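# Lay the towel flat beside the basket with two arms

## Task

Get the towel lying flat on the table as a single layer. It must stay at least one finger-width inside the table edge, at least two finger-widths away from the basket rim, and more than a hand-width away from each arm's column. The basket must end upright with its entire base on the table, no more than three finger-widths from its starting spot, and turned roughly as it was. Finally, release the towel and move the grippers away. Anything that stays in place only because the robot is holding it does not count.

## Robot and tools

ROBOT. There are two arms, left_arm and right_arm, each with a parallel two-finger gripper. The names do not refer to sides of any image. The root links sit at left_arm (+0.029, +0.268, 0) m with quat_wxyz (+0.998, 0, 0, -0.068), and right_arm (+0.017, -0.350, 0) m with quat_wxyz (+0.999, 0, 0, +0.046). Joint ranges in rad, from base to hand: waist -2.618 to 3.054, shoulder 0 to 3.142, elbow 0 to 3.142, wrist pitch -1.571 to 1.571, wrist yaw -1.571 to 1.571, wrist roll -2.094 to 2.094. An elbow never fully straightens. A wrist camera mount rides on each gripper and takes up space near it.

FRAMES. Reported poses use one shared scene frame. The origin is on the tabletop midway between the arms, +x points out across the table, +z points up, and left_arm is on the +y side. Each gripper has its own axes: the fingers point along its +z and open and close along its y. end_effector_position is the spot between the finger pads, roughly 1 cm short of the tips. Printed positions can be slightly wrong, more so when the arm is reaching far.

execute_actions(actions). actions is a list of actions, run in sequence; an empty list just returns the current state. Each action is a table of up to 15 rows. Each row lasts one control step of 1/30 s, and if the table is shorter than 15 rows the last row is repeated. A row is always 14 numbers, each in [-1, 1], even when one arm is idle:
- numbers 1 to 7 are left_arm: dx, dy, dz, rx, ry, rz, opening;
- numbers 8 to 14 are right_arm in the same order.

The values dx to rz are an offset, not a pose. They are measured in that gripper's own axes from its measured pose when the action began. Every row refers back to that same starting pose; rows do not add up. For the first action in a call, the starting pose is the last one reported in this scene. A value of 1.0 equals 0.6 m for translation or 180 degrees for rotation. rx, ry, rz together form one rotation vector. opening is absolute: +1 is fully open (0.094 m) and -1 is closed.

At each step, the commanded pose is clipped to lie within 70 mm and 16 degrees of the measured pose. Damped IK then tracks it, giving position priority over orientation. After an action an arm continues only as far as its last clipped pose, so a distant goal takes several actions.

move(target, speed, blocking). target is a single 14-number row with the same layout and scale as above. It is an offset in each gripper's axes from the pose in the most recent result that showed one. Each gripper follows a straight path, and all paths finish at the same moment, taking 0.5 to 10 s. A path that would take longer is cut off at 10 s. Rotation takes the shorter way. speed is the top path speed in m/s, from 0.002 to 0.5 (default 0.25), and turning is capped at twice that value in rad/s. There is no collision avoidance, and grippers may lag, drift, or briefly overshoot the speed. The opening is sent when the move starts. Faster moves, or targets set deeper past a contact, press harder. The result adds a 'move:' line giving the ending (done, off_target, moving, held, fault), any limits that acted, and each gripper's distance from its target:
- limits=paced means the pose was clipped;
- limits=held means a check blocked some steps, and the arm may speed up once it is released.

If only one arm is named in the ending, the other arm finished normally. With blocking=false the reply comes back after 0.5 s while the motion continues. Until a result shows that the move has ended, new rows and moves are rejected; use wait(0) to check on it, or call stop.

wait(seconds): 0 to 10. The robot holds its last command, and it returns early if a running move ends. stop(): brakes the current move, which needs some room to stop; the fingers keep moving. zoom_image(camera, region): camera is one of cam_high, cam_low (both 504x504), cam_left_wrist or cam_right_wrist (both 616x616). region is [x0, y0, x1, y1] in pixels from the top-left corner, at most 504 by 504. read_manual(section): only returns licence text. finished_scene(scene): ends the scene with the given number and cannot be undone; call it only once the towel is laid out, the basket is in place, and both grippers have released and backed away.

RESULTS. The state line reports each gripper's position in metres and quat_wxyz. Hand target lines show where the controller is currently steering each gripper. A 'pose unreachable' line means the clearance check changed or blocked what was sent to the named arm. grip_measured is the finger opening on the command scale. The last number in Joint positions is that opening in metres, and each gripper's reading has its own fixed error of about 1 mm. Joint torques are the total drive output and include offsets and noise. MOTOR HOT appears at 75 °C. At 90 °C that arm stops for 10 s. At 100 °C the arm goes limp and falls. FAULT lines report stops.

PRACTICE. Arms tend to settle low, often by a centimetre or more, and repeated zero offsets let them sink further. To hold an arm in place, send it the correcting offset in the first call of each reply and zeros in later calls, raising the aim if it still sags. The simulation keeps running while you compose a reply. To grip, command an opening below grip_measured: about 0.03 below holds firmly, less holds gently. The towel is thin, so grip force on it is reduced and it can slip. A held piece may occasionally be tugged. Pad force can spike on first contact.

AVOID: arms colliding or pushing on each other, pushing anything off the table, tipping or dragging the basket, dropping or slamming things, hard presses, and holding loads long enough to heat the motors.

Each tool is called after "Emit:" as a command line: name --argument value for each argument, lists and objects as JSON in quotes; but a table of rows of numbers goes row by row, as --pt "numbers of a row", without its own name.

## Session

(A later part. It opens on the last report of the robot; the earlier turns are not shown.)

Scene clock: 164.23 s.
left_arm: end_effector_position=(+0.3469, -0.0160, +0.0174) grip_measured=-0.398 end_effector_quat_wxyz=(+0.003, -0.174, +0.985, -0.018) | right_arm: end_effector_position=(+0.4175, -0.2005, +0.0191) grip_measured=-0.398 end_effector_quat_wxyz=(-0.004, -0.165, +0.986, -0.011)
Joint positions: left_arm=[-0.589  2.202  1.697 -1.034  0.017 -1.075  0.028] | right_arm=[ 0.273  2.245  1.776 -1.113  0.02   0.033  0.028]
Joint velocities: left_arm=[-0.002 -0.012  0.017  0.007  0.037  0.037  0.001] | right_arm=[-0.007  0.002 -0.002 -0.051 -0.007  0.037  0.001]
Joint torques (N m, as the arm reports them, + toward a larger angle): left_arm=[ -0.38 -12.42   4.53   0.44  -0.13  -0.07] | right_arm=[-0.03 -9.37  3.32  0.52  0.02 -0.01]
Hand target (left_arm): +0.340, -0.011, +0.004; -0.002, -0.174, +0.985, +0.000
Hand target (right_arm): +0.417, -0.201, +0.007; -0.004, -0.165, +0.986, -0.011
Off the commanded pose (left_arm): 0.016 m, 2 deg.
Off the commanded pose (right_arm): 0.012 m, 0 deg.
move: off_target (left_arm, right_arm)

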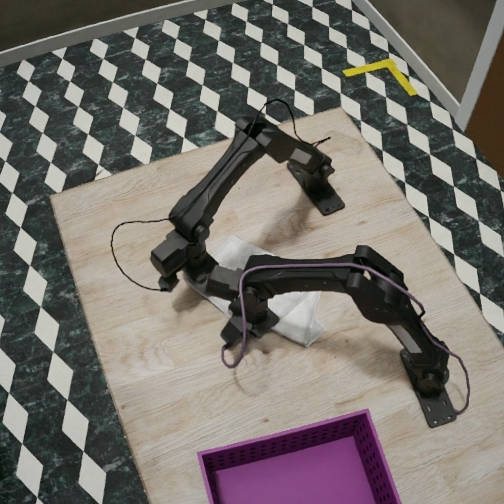

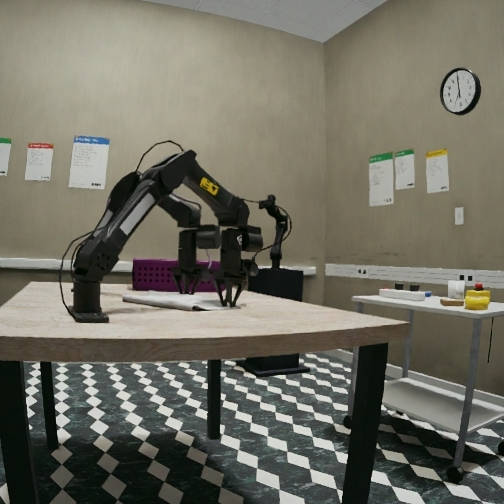

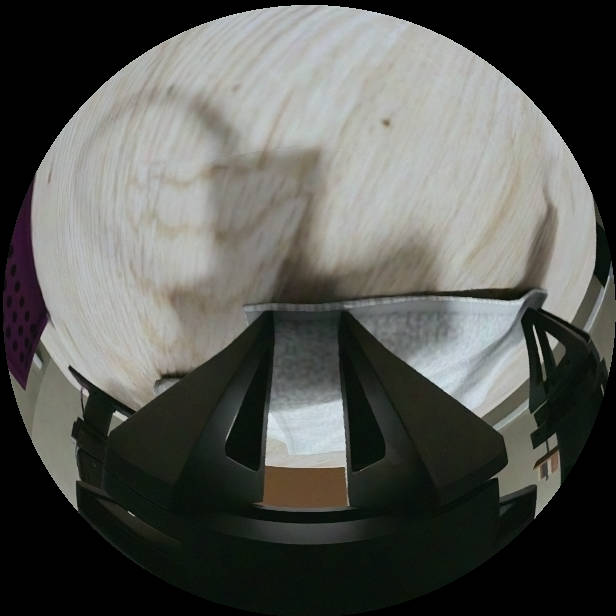

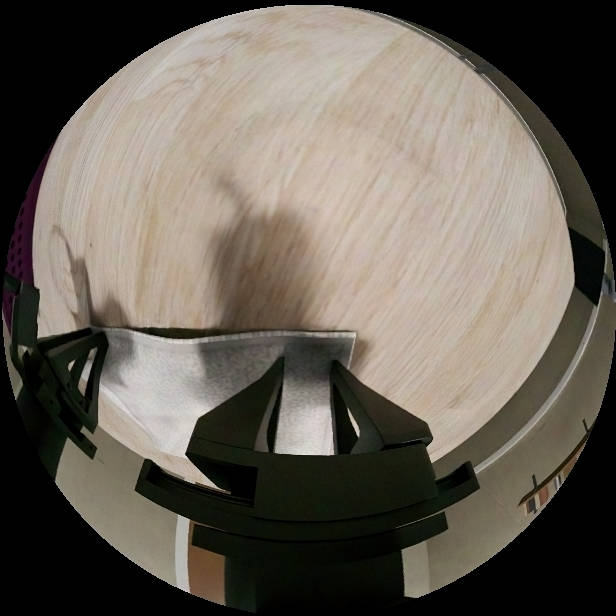

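Emit:
execute_actions --actions '[[[0,0,0.018,0,0,0,-0.413,0,0,0.018,0,0,0,-0.413],[0,0,0.018,0,0,0,-0.427,0,0,0.018,0,0,0,-0.427],[0,0,0.018,0,0,0,-0.44,0,0,0.018,0,0,0,-0.44],[0,0,0.018,0,0,0,-0.453,0,0,0.018,0,0,0,-0.453],[0,0,0.018,0,0,0,-0.467,0,0,0.018,0,0,0,-0.467],[0,0,0.018,0,0,0,-0.48,0,0,0.018,0,0,0,-0.48],[0,0,0.018,0,0,0,-0.493,0,0,0.018,0,0,0,-0.493],[0,0,0.018,0,0,0,-0.507,0,0,0.018,0,0,0,-0.507],[0,0,0.018,0,0,0,-0.52,0,0,0.018,0,0,0,-0.52],[0,0,0.018,0,0,0,-0.533,0,0,0.018,0,0,0,-0.533],[0,0,0.018,0,0,0,-0.547,0,0,0.018,0,0,0,-0.547],[0,0,0.018,0,0,0,-0.56,0,0,0.018,0,0,0,-0.56],[0,0,0.018,0,0,0,-0.573,0,0,0.018,0,0,0,-0.573],[0,0,0.018,0,0,0,-0.587,0,0,0.018,0,0,0,-0.587],[0,0,0.018,0,0,0,-0.6,0,0,0.018,0,0,0,-0.6]],[[0,0,0.018,0,0,0,-0.613,0,0,0.018,0,0,0,-0.613],[0,0,0.018,0,0,0,-0.627,0,0,0.018,0,0,0,-0.627],[0,0,0.018,0,0,0,-0.64,0,0,0.018,0,0,0,-0.64],[0,0,0.018,0,0,0,-0.653,0,0,0.018,0,0,0,-0.653],[0,0,0.018,0,0,0,-0.667,0,0,0.018,0,0,0,-0.667],[0,0,0.018,0,0,0,-0.68,0,0,0.018,0,0,0,-0.68],[0,0,0.018,0,0,0,-0.693,0,0,0.018,0,0,0,-0.693],[0,0,0.018,0,0,0,-0.707,0,0,0.018,0,0,0,-0.707],[0,0,0.018,0,0,0,-0.72,0,0,0.018,0,0,0,-0.72],[0,0,0.018,0,0,0,-0.733,0,0,0.018,0,0,0,-0.733],[0,0,0.018,0,0,0,-0.747,0,0,0.018,0,0,0,-0.747],[0,0,0.018,0,0,0,-0.76,0,0,0.018,0,0,0,-0.76],[0,0,0.018,0,0,0,-0.773,0,0,0.018,0,0,0,-0.773],[0,0,0.018,0,0,0,-0.787,0,0,0.018,0,0,0,-0.787],[0,0,0.018,0,0,0,-0.8,0,0,0.018,0,0,0,-0.8]],[[0,0,0.018,0,0,0,-0.813,0,0,0.018,0,0,0,-0.813],[0,0,0.018,0,0,0,-0.827,0,0,0.018,0,0,0,-0.827],[0,0,0.018,0,0,0,-0.84,0,0,0.018,0,0,0,-0.84],[0,0,0.018,0,0,0,-0.853,0,0,0.018,0,0,0,-0.853],[0,0,0.018,0,0,0,-0.867,0,0,0.018,0,0,0,-0.867],[0,0,0.018,0,0,0,-0.88,0,0,0.018,0,0,0,-0.88],[0,0,0.018,0,0,0,-0.893,0,0,0.018,0,0,0,-0.893],[0,0,0.018,0,0,0,-0.907,0,0,0.018,0,0,0,-0.907],[0,0,0.018,0,0,0,-0.92,0,0,0.018,0,0,0,-0.92],[0,0,0.018,0,0,0,-0.933,0,0,0.018,0,0,0,-0.933],[0,0,0.018,0,0,0,-0.947,0,0,0.018,0,0,0,-0.947],[0,0,0.018,0,0,0,-0.96,0,0,0.018,0,0,0,-0.96],[0,0,0.018,0,0,0,-0.973,0,0,0.018,0,0,0,-0.973],[0,0,0.018,0,0,0,-0.987,0,0,0.018,0,0,0,-0.987],[0,0,0.018,0,0,0,-1,0,0,0.018,0,0,0,-1]],[[0,0,0.018,0,0,0,-1,0,0,0.018,0,0,0,-1]]]'

Scene clock: 177.37 s.
left_arm: end_effector_position=(+0.3653, -0.0323, +0.0193) grip_measured=-0.971 end_effector_quat_wxyz=(+0.034, -0.173, +0.983, -0.056) | right_arm: end_effector_position=(+0.4185, -0.2006, +0.0191) grip_measured=-0.970 end_effector_quat_wxyz=(-0.001, -0.165, +0.986, -0.012)
Joint positions: left_arm=[-0.589  2.202  1.697 -0.935  0.017 -1.075  0.001] | right_arm=[ 0.273  2.245  1.776 -1.109  0.023  0.033  0.001]
Joint velocities: left_arm=[-0.017 -0.002 -0.007 -0.051  0.007 -0.051 -0.   ] | right_arm=[-0.002 -0.007 -0.027 -0.007  0.007 -0.037 -0.001]
Joint torques (N m, as the arm reports them, + toward a larger angle): left_arm=[ -0.21 -12.66   5.58   0.66   0.01   0.  ] | right_arm=[-0.04 -9.45  3.63  0.49  0.03 -0.02]
Hand target (left_arm): +0.362, -0.030, +0.008; +0.028, -0.173, +0.983, -0.049
Hand target (right_arm): +0.418, -0.201, +0.009; -0.002, -0.165, +0.986, -0.011
Off the commanded pose (left_arm): 0.012 m, 1 deg.
Off the commanded pose (right_arm): 0.011 m, 0 deg.

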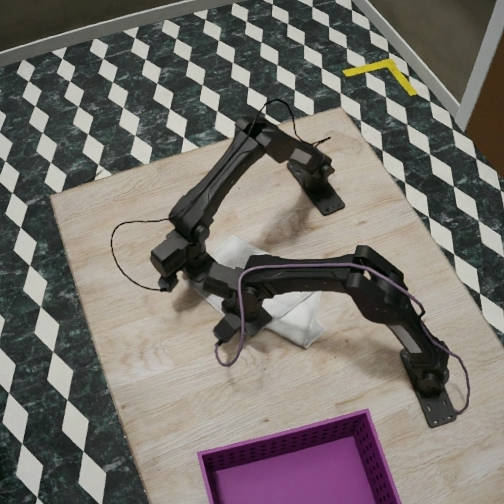

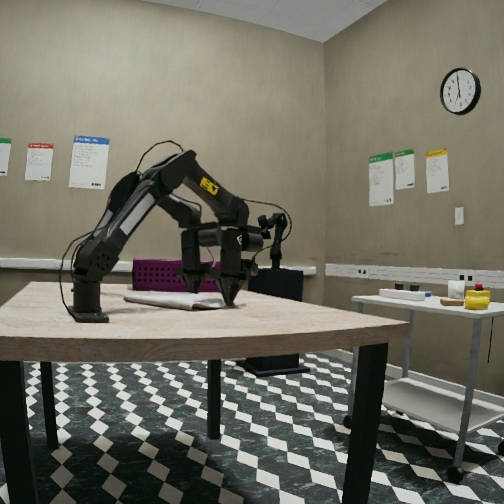

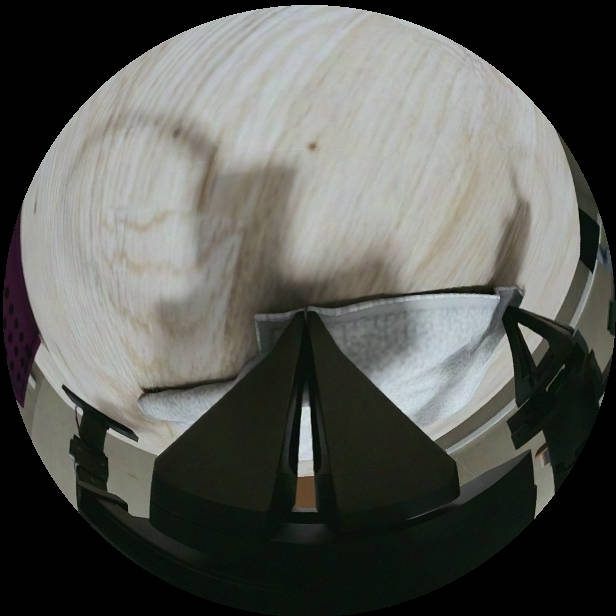

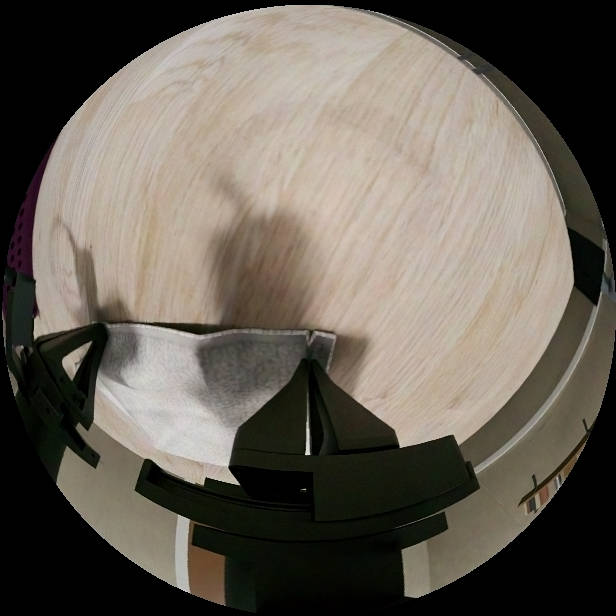

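Emit:
move --target '[0,0.015,-0.13,-0.03,0,0,-1, 0,0,-0.13,0,0,0,-1]' --speed 0.05

Scene clock: 182.70 s.
left_arm: end_effector_position=(+0.3564, -0.0199, +0.0852) grip_measured=-0.971 end_effector_quat_wxyz=(+0.018, -0.174, +0.984, -0.021) | right_arm: end_effector_position=(+0.4154, -0.2000, +0.0802) grip_measured=-0.970 end_effector_quat_wxyz=(-0.021, -0.165, +0.986, -0.011)
Joint positions: left_arm=[-0.589  2.18   1.932 -1.269 -0.002 -1.075  0.001] | right_arm=[ 0.273  2.245  2.019 -1.389  0.013  0.033  0.001]
Joint velocities: left_arm=[ 0.002  0.017 -0.012 -0.007 -0.037  0.066  0.   ] | right_arm=[-0.002 -0.007 -0.002  0.007 -0.066  0.007  0.001]
Joint torques (N m, as the arm reports them, + toward a larger angle): left_arm=[ -0.22 -14.66   9.49  -0.04  -0.27  -0.01] | right_arm=[  0.28 -11.98   8.96   0.06   0.05   0.04]
Hand target (left_arm): +0.356, -0.015, +0.096; +0.026, -0.174, +0.984, -0.011
Hand target (right_arm): +0.419, -0.199, +0.097; -0.001, -0.165, +0.986, -0.012
Off the commanded pose (left_arm): 0.011 m, 2 deg.
Off the commanded pose (right_arm): 0.017 m, 2 deg.
move: off_target (left_arm, right_arm)

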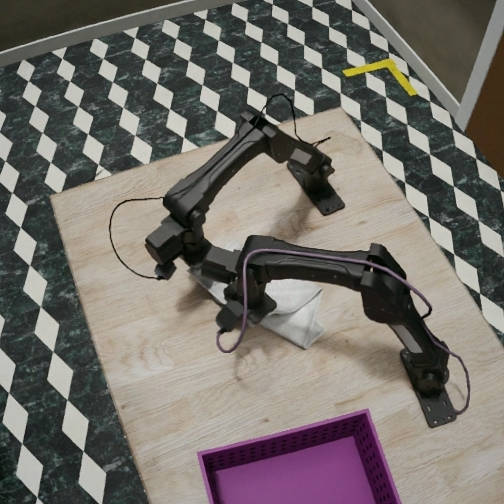

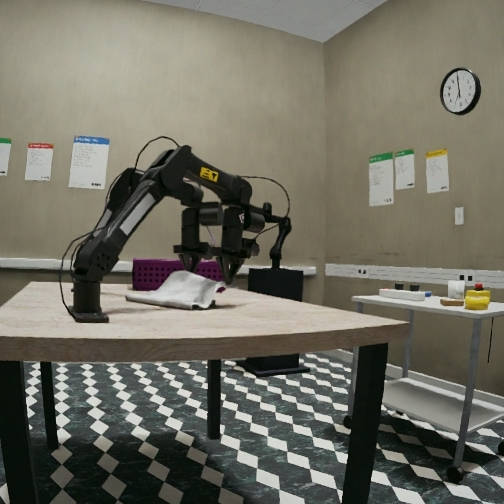

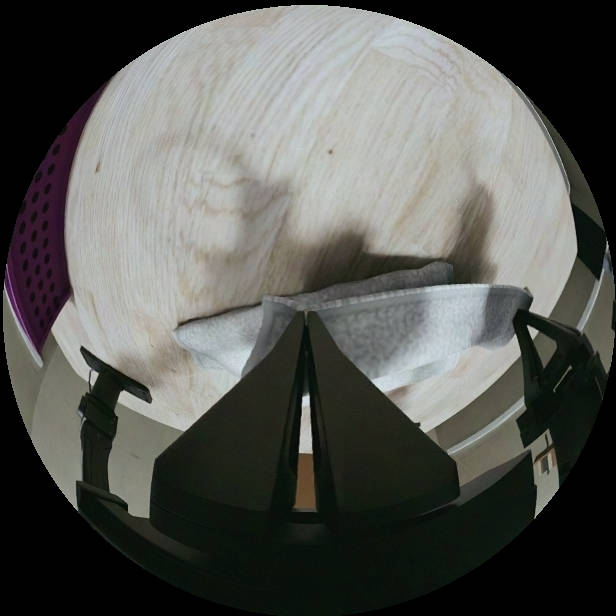

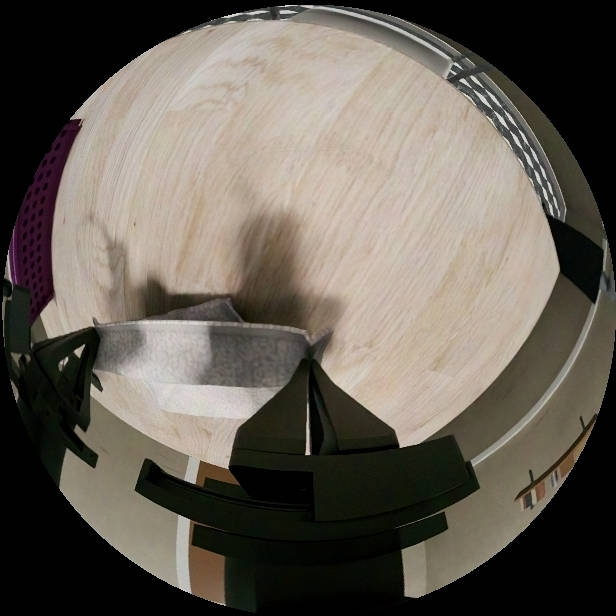

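Emit:
move --target '[-0.048,0.115,-0.325,0,0,0.111,-1, 0.049,0.133,-0.333,0,0,0.111,-1]' --speed 0.08

Scene clock: 220.03 s.
left_arm: end_effector_position=(+0.3531, +0.0602, +0.2630) grip_measured=-0.971 end_effector_quat_wxyz=(+0.127, -0.006, +0.988, -0.086) | right_arm: end_effector_position=(+0.3765, -0.1283, +0.2604) grip_measured=-0.970 end_effector_quat_wxyz=(+0.146, +0.005, +0.985, +0.088)
Joint positions: left_arm=[-0.435  1.849  2.138 -1.552  0.006 -0.584  0.001] | right_arm=[ 0.462  1.981  2.299 -1.547  0.005  0.563  0.001]
Joint velocities: left_arm=[-0.002  0.002  0.007  0.022 -0.066  0.022 -0.001] | right_arm=[-0.007 -0.017 -0.002  0.022  0.022  0.022 -0.   ]
Joint torques (N m, as the arm reports them, + toward a larger angle): left_arm=[  0.6  -10.87   9.97   0.6    0.07   0.14] | right_arm=[  0.5  -10.5    8.38   0.68   0.01   0.03]
Hand target (left_arm): +0.351, +0.064, +0.275; +0.136, -0.004, +0.986, -0.092
Hand target (right_arm): +0.371, -0.128, +0.280; +0.165, +0.007, +0.981, +0.103
Off the commanded pose (left_arm): 0.015 m, 15 deg.
Off the commanded pose (right_arm): 0.021 m, 22 deg; orientation clipped at the last step of the last action.
joint sent to its limit (left arm) — the command would take joint 4 (wrist pitch) past its lower limit, so that joint was sent only as far as its limit.
joint sent to its limit (right arm) — the command would take joint 4 (wrist pitch) past its lower limit, so that joint was sent only as far as its limit.
move: off_target (left_arm, right_arm); limits=paced

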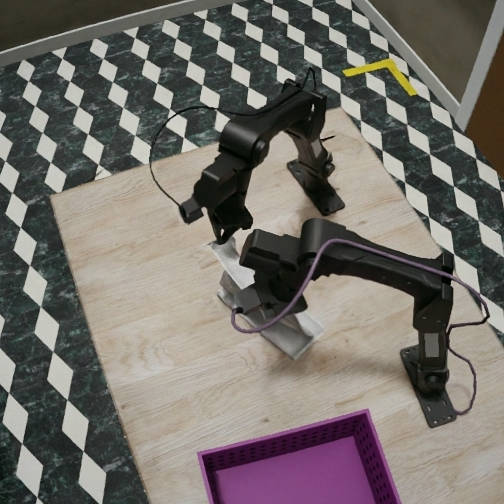

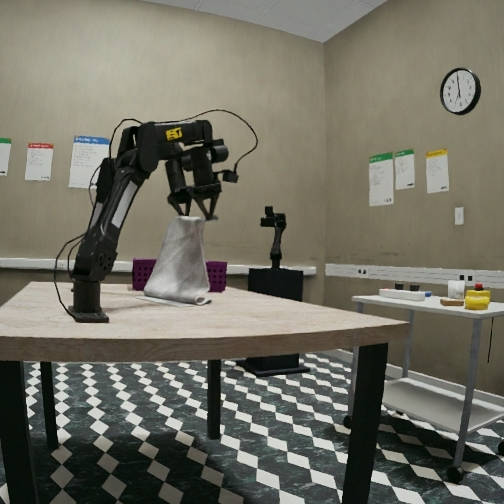

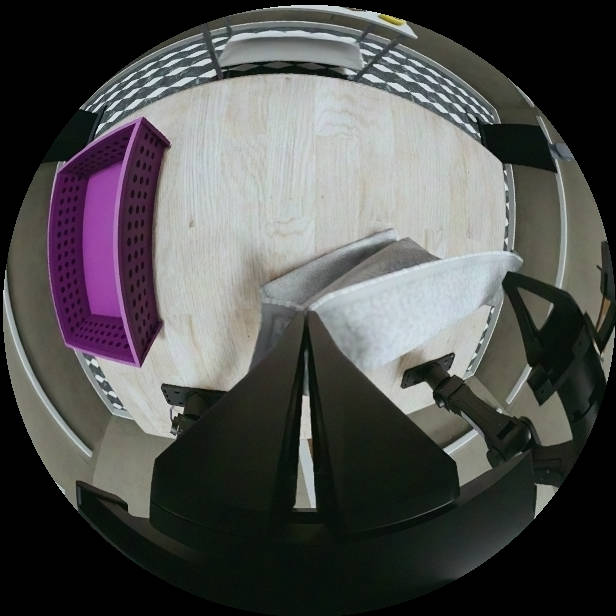

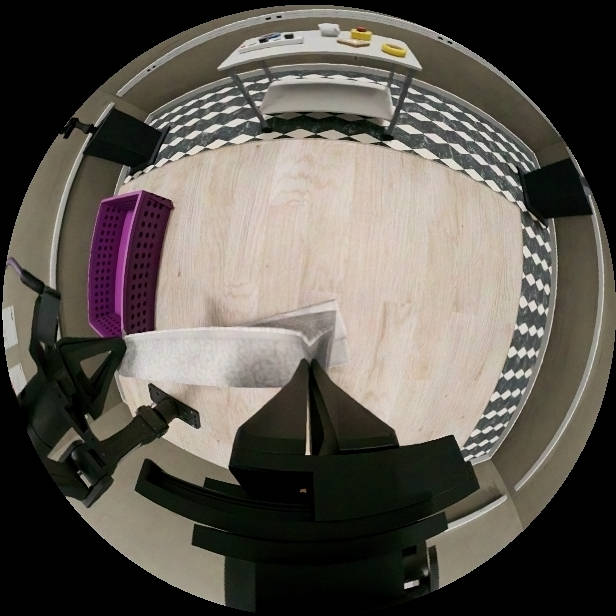

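Emit:
move --target '[0.0756,-0.064,-0.388,0.203,-0.244,0,-1, 0.096,0.064,-0.406,-0.2,-0.24,0,-1]' --speed 0.08

Scene clock: 243.17 s.
left_arm: end_effector_position=(+0.2540, +0.0599, +0.4842) grip_measured=-0.971 end_effector_quat_wxyz=(+0.479, +0.000, +0.793, -0.376) | right_arm: end_effector_position=(+0.2579, -0.1270, +0.4698) grip_measured=-0.970 end_effector_quat_wxyz=(+0.471, -0.008, +0.804, +0.362)
Joint positions: left_arm=[-0.721  1.121  1.749 -0.894 -0.184 -0.715  0.001] | right_arm=[ 0.738  1.17   1.733 -0.865  0.156  0.694  0.001]
Joint velocities: left_arm=[ 0.017 -0.012 -0.012  0.037 -0.022  0.007  0.001] | right_arm=[-0.017  0.022  0.002 -0.051  0.081  0.022 -0.   ]
Joint torques (N m, as the arm reports them, + toward a larger angle): left_arm=[-0.56 -3.43  3.99  1.97 -0.17 -0.05] | right_arm=[ 0.86 -3.67  5.26  1.91  0.16  0.02]
Hand target (left_arm): +0.252, +0.063, +0.480; +0.479, -0.004, +0.794, -0.374
Hand target (right_arm): +0.252, -0.132, +0.482; +0.485, -0.004, +0.790, +0.375
Off the commanded pose (left_arm): 0.006 m, 0 deg.
Off the commanded pose (right_arm): 0.013 m, 3 deg.
move: off_target (right_arm)

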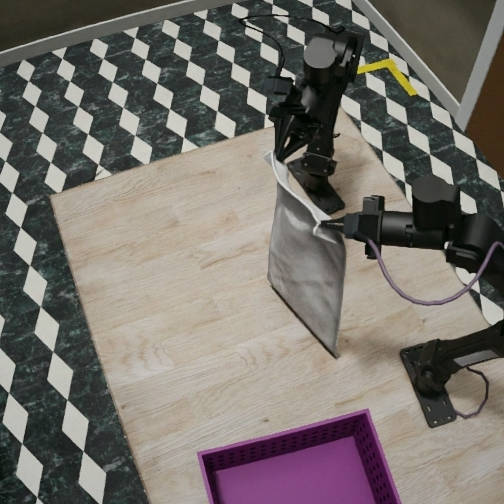

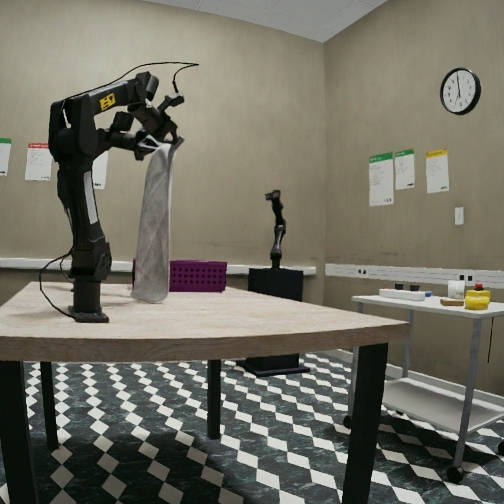

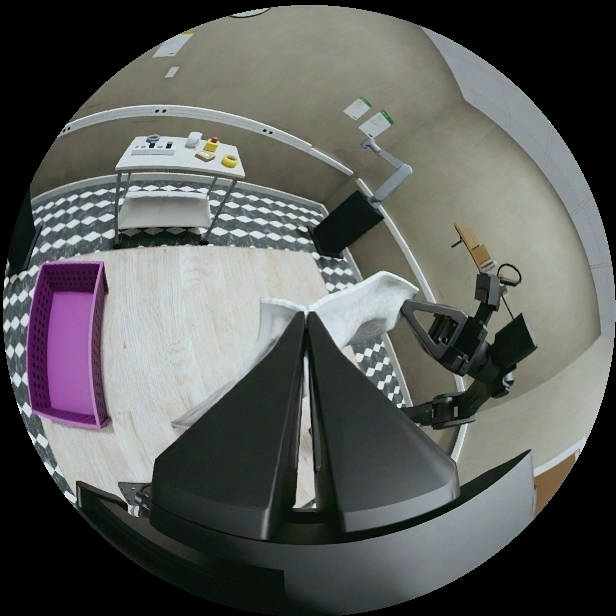

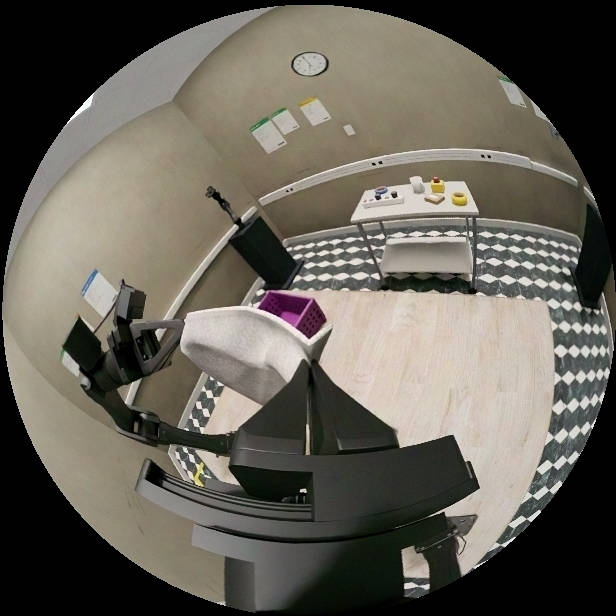

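Emit:
move --target '[0.2015,-0.2,-0.3625,0.253,0.199,0.086,-1, 0.192,0.208,-0.376,-0.254,0.191,-0.098,-1]' --speed 0.07

Scene clock: 289.63 s.
left_arm: end_effector_position=(-0.0208, +0.0586, +0.5187) grip_measured=-0.971 end_effector_quat_wxyz=(+0.228, +0.402, +0.680, -0.569) | right_arm: end_effector_position=(-0.0153, -0.1331, +0.5178) grip_measured=-0.970 end_effector_quat_wxyz=(+0.220, -0.406, +0.695, +0.551)
Joint positions: left_arm=[-1.997  1.043  2.005 -1.235 -0.396 -0.763  0.001] | right_arm=[ 1.607  1.093  2.087 -1.293 -0.019  0.656  0.001]
Joint velocities: left_arm=[-0.007 -0.002 -0.002 -0.081 -0.037 -0.051 -0.001] | right_arm=[ 0.002  0.012  0.007  0.081  0.051  0.007 -0.001]
Joint torques (N m, as the arm reports them, + toward a larger angle): left_arm=[-0.58  1.91  6.91  1.72 -0.2  -0.05] | right_arm=[1.06 1.97 6.02 1.67 0.11 0.  ]
Hand target (left_arm): -0.018, +0.061, +0.521; +0.230, +0.397, +0.683, -0.568
Hand target (right_arm): -0.016, -0.131, +0.523; +0.223, -0.403, +0.692, +0.555
Off the commanded pose (left_arm): 0.002 m, 1 deg.
Off the commanded pose (right_arm): 0.006 m, 1 deg.
move: done

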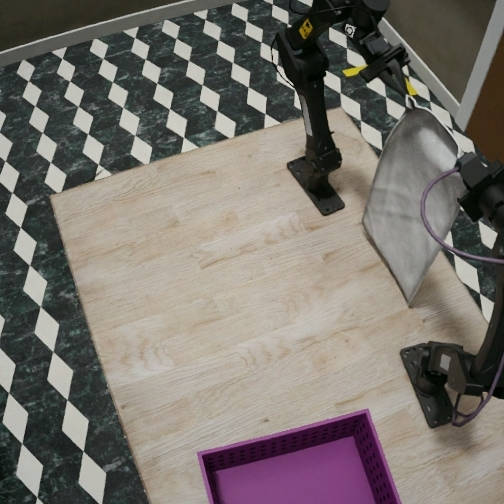

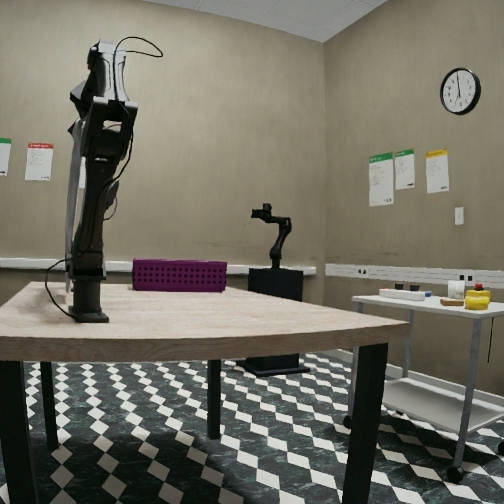

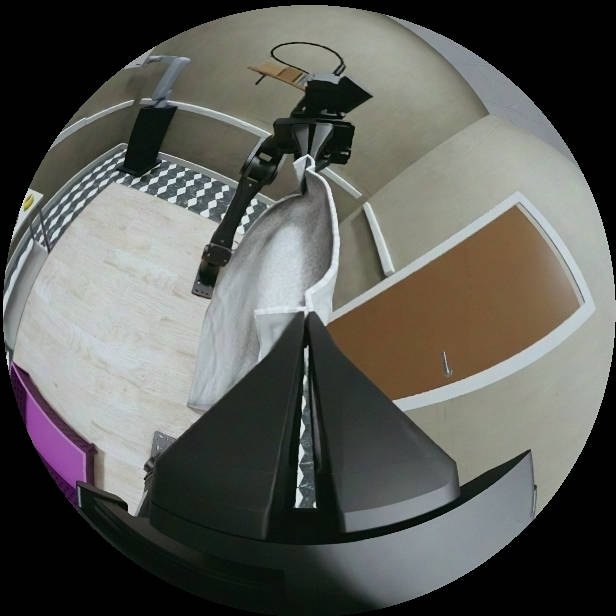

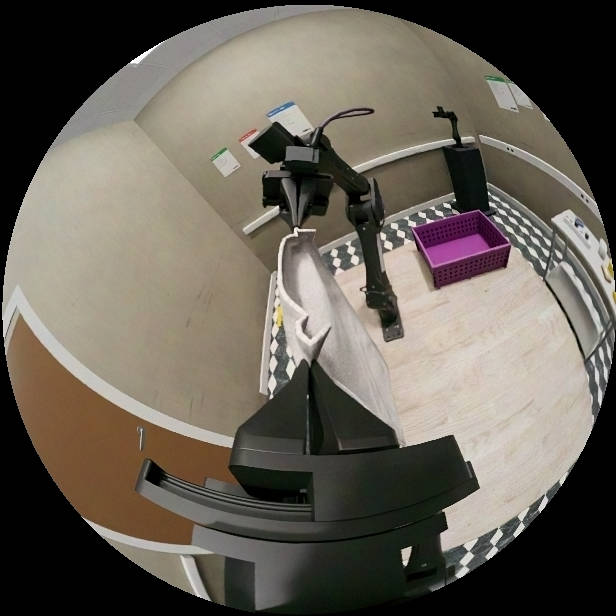

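Emit:
move --target '[0.046,0.372,0.037,-0.193,-0.082,-0.215,-1, 0.056,-0.364,0.026,0.193,-0.098,0.205,-1]' --speed 0.06

Scene clock: 319.40 s.
left_arm: end_effector_position=(+0.1362, +0.0540, +0.3682) grip_measured=-0.971 end_effector_quat_wxyz=(+0.228, +0.006, +0.870, -0.436) | right_arm: end_effector_position=(+0.1341, -0.1396, +0.3531) grip_measured=-0.970 end_effector_quat_wxyz=(+0.239, -0.014, +0.882, +0.407)
Joint positions: left_arm=[-1.001  0.86   1.4   -1.082 -0.035 -1.103  0.001] | right_arm=[ 0.973  0.867  1.373 -1.094  0.006  1.028  0.001]
Joint velocities: left_arm=[-0.002 -0.037 -0.007 -0.037 -0.007 -0.037 -0.   ] | right_arm=[-0.002  0.002 -0.012 -0.051  0.007  0.022 -0.001]
Joint torques (N m, as the arm reports them, + toward a larger angle): left_arm=[ 0.6   0.65  4.56  1.86  0.11 -0.1 ] | right_arm=[-0.91 -0.99  5.43  1.71  0.09  0.07]
Hand target (left_arm): +0.137, +0.052, +0.358; +0.219, +0.001, +0.877, -0.428
Hand target (right_arm): +0.138, -0.144, +0.359; +0.253, -0.004, +0.874, +0.416
Off the commanded pose (left_arm): 0.009 m, 1 deg.
Off the commanded pose (right_arm): 0.009 m, 2 deg.
move: done

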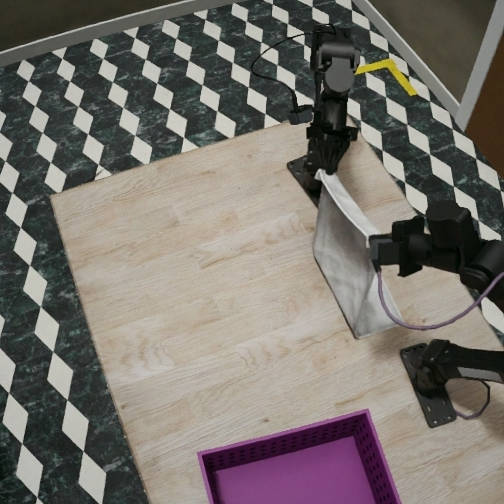

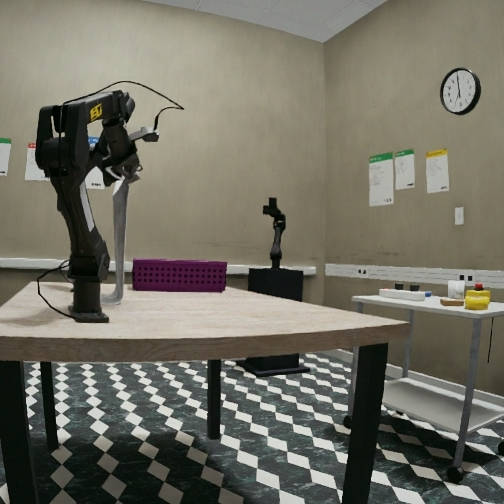

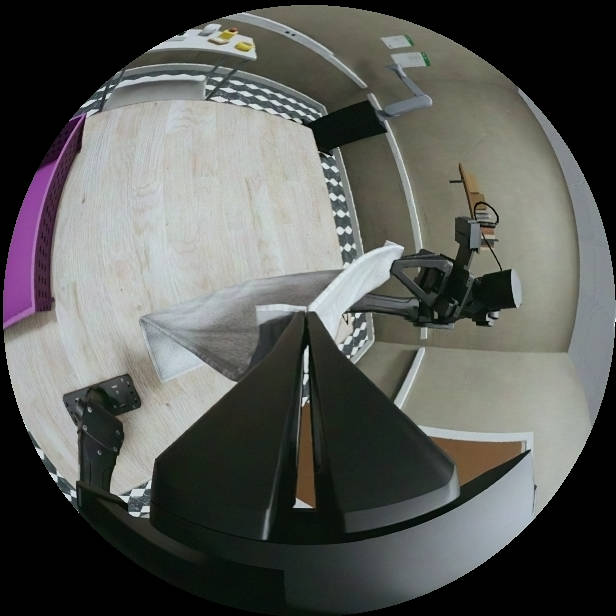

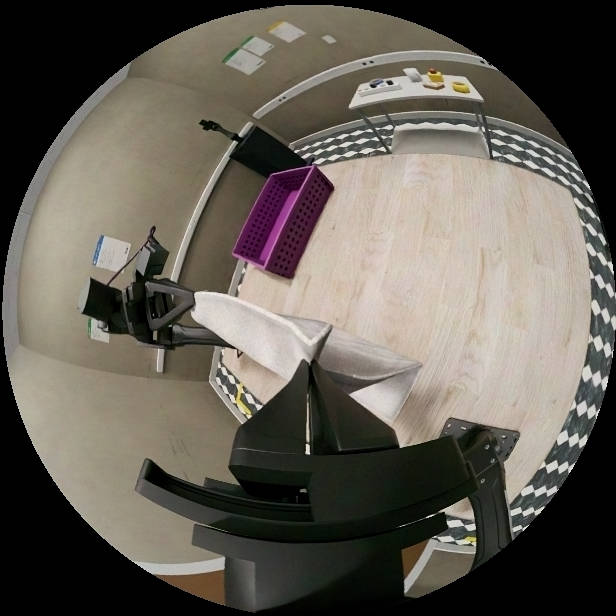

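Emit:
zoom_image --camera "cam_high" --region '[260, 150, 480, 370]'

Region (260, 150, 480, 370) of cam_high's 504x504 image, scaled by 2.291, with more detail than that image has.

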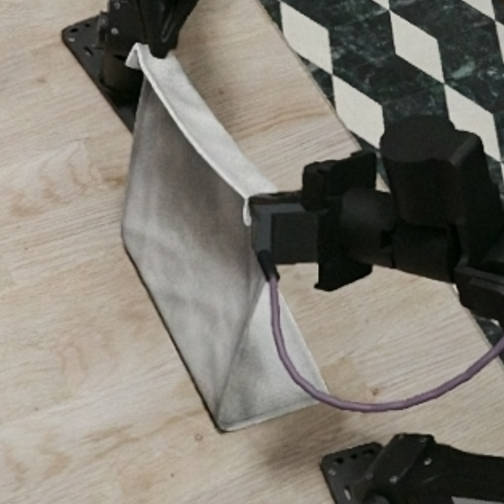

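Emit:
move --target '[-0.131,0.267,0.254,-0.2,0.048,0.024,-1, -0.136,-0.246,0.251,0.185,0.05,-0.017,-1]' --speed 0.06

Scene clock: 337.57 s.
left_arm: end_effector_position=(+0.2884, +0.0476, +0.1912) grip_measured=-0.971 end_effector_quat_wxyz=(+0.153, +0.005, +0.978, -0.140) | right_arm: end_effector_position=(+0.2875, -0.1420, +0.1893) grip_measured=-0.970 end_effector_quat_wxyz=(+0.158, -0.007, +0.979, +0.127)
Joint positions: left_arm=[-0.562  1.461  1.37  -1.063  0.02  -0.691  0.001] | right_arm=[ 0.555  1.47   1.374 -1.067 -0.015  0.635  0.001]
Joint velocities: left_arm=[-0.012 -0.017 -0.002 -0.11   0.051 -0.007  0.001] | right_arm=[ 0.002  0.017 -0.002 -0.051 -0.066 -0.037 -0.   ]
Joint torques (N m, as the arm reports them, + toward a larger angle): left_arm=[ 0.71 -6.17 10.79  0.98 -0.22  0.14] | right_arm=[-1.03 -4.32 10.19  0.9   0.19 -0.08]
Hand target (left_arm): +0.297, +0.050, +0.199; +0.168, +0.004, +0.977, -0.135
Hand target (right_arm): +0.299, -0.144, +0.199; +0.178, -0.002, +0.976, +0.125
Off the commanded pose (left_arm): 0.015 m, 2 deg.
Off the commanded pose (right_arm): 0.017 m, 2 deg.
move: off_target (left_arm, right_arm)

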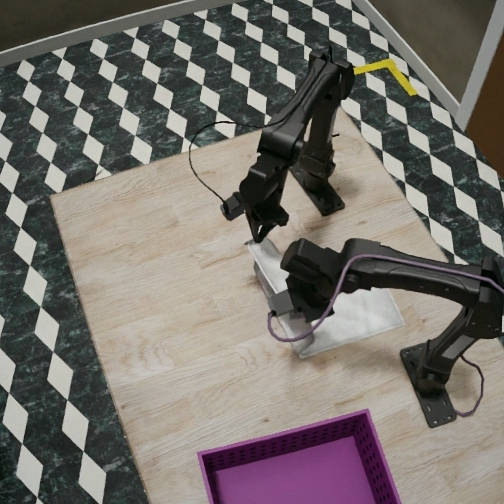

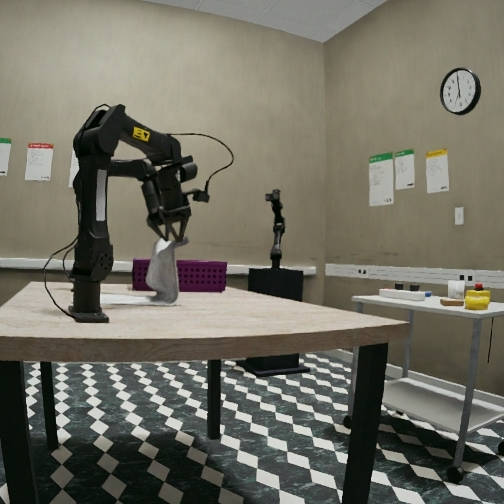

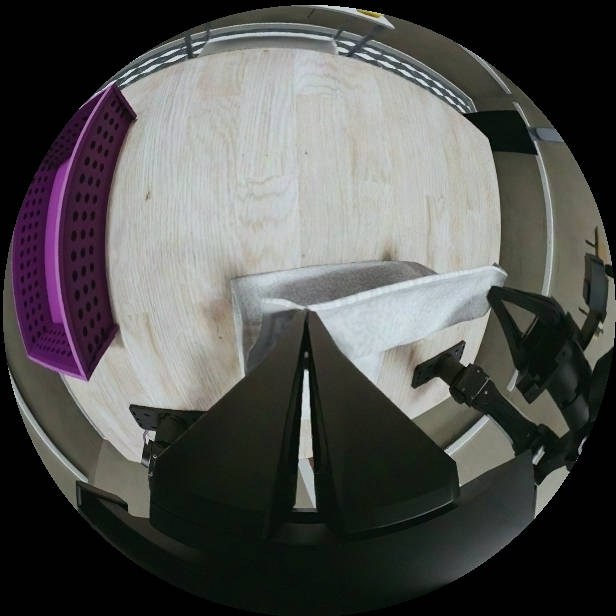

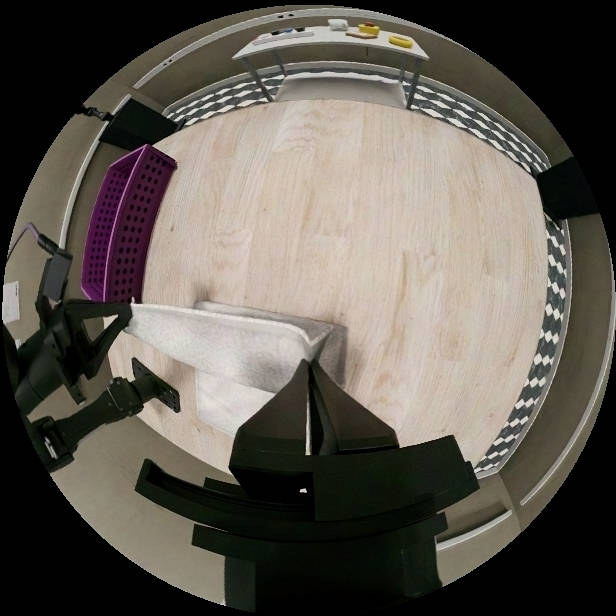

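Emit:
move --target '[-0.287,0.093,0.333,-0.044,-0.003,0.004,-1, -0.285,-0.081,0.337,0.039,-0.001,-0.002,-1]' --speed 0.06

Scene clock: 358.37 s.
left_arm: end_effector_position=(+0.5087, +0.0465, +0.0420) grip_measured=-0.971 end_effector_quat_wxyz=(+0.155, -0.000, +0.985, -0.078) | right_arm: end_effector_position=(+0.5038, -0.1397, +0.0335) grip_measured=-0.970 end_effector_quat_wxyz=(+0.146, -0.003, +0.987, +0.066)
Joint positions: left_arm=[-0.296  2.297  1.895 -0.821  0.012 -0.434  0.001] | right_arm=[ 0.313  2.335  1.935 -0.849 -0.007  0.4    0.001]
Joint velocities: left_arm=[-0.012 -0.002  0.002  0.007  0.022 -0.051 -0.   ] | right_arm=[-0.022 -0.007  0.037 -0.051  0.066  0.037 -0.   ]
Joint torques (N m, as the arm reports them, + toward a larger angle): left_arm=[  0.46 -14.21  10.31   0.75  -0.12   0.1 ] | right_arm=[ -0.84 -11.31   9.74   0.7    0.11  -0.08]
Hand target (left_arm): +0.513, +0.051, +0.044; +0.157, +0.001, +0.985, -0.070
Hand target (right_arm): +0.513, -0.144, +0.044; +0.161, -0.000, +0.985, +0.064
Off the commanded pose (left_arm): 0.009 m, 1 deg.
Off the commanded pose (right_arm): 0.016 m, 2 deg.
move: off_target (right_arm)

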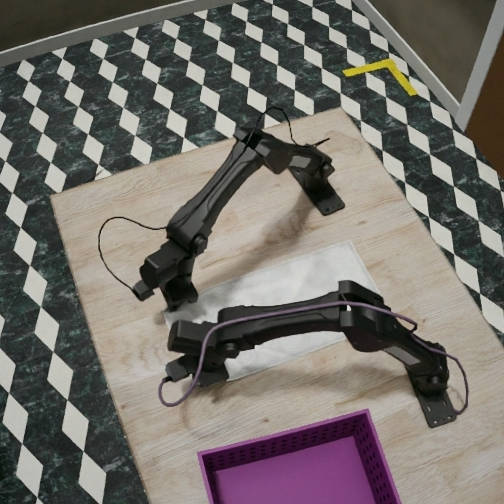

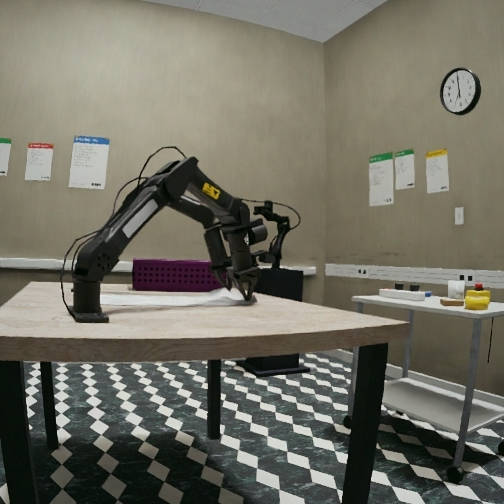

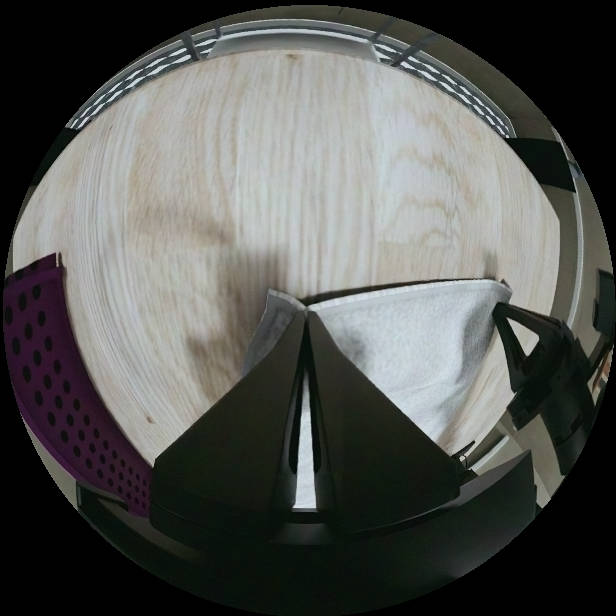

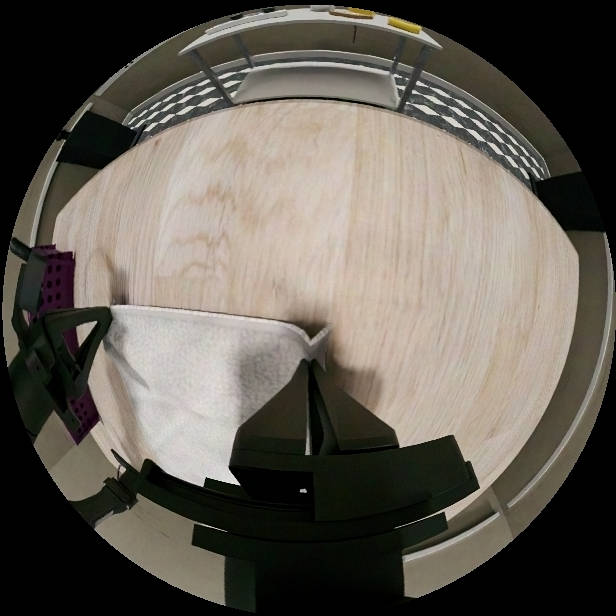

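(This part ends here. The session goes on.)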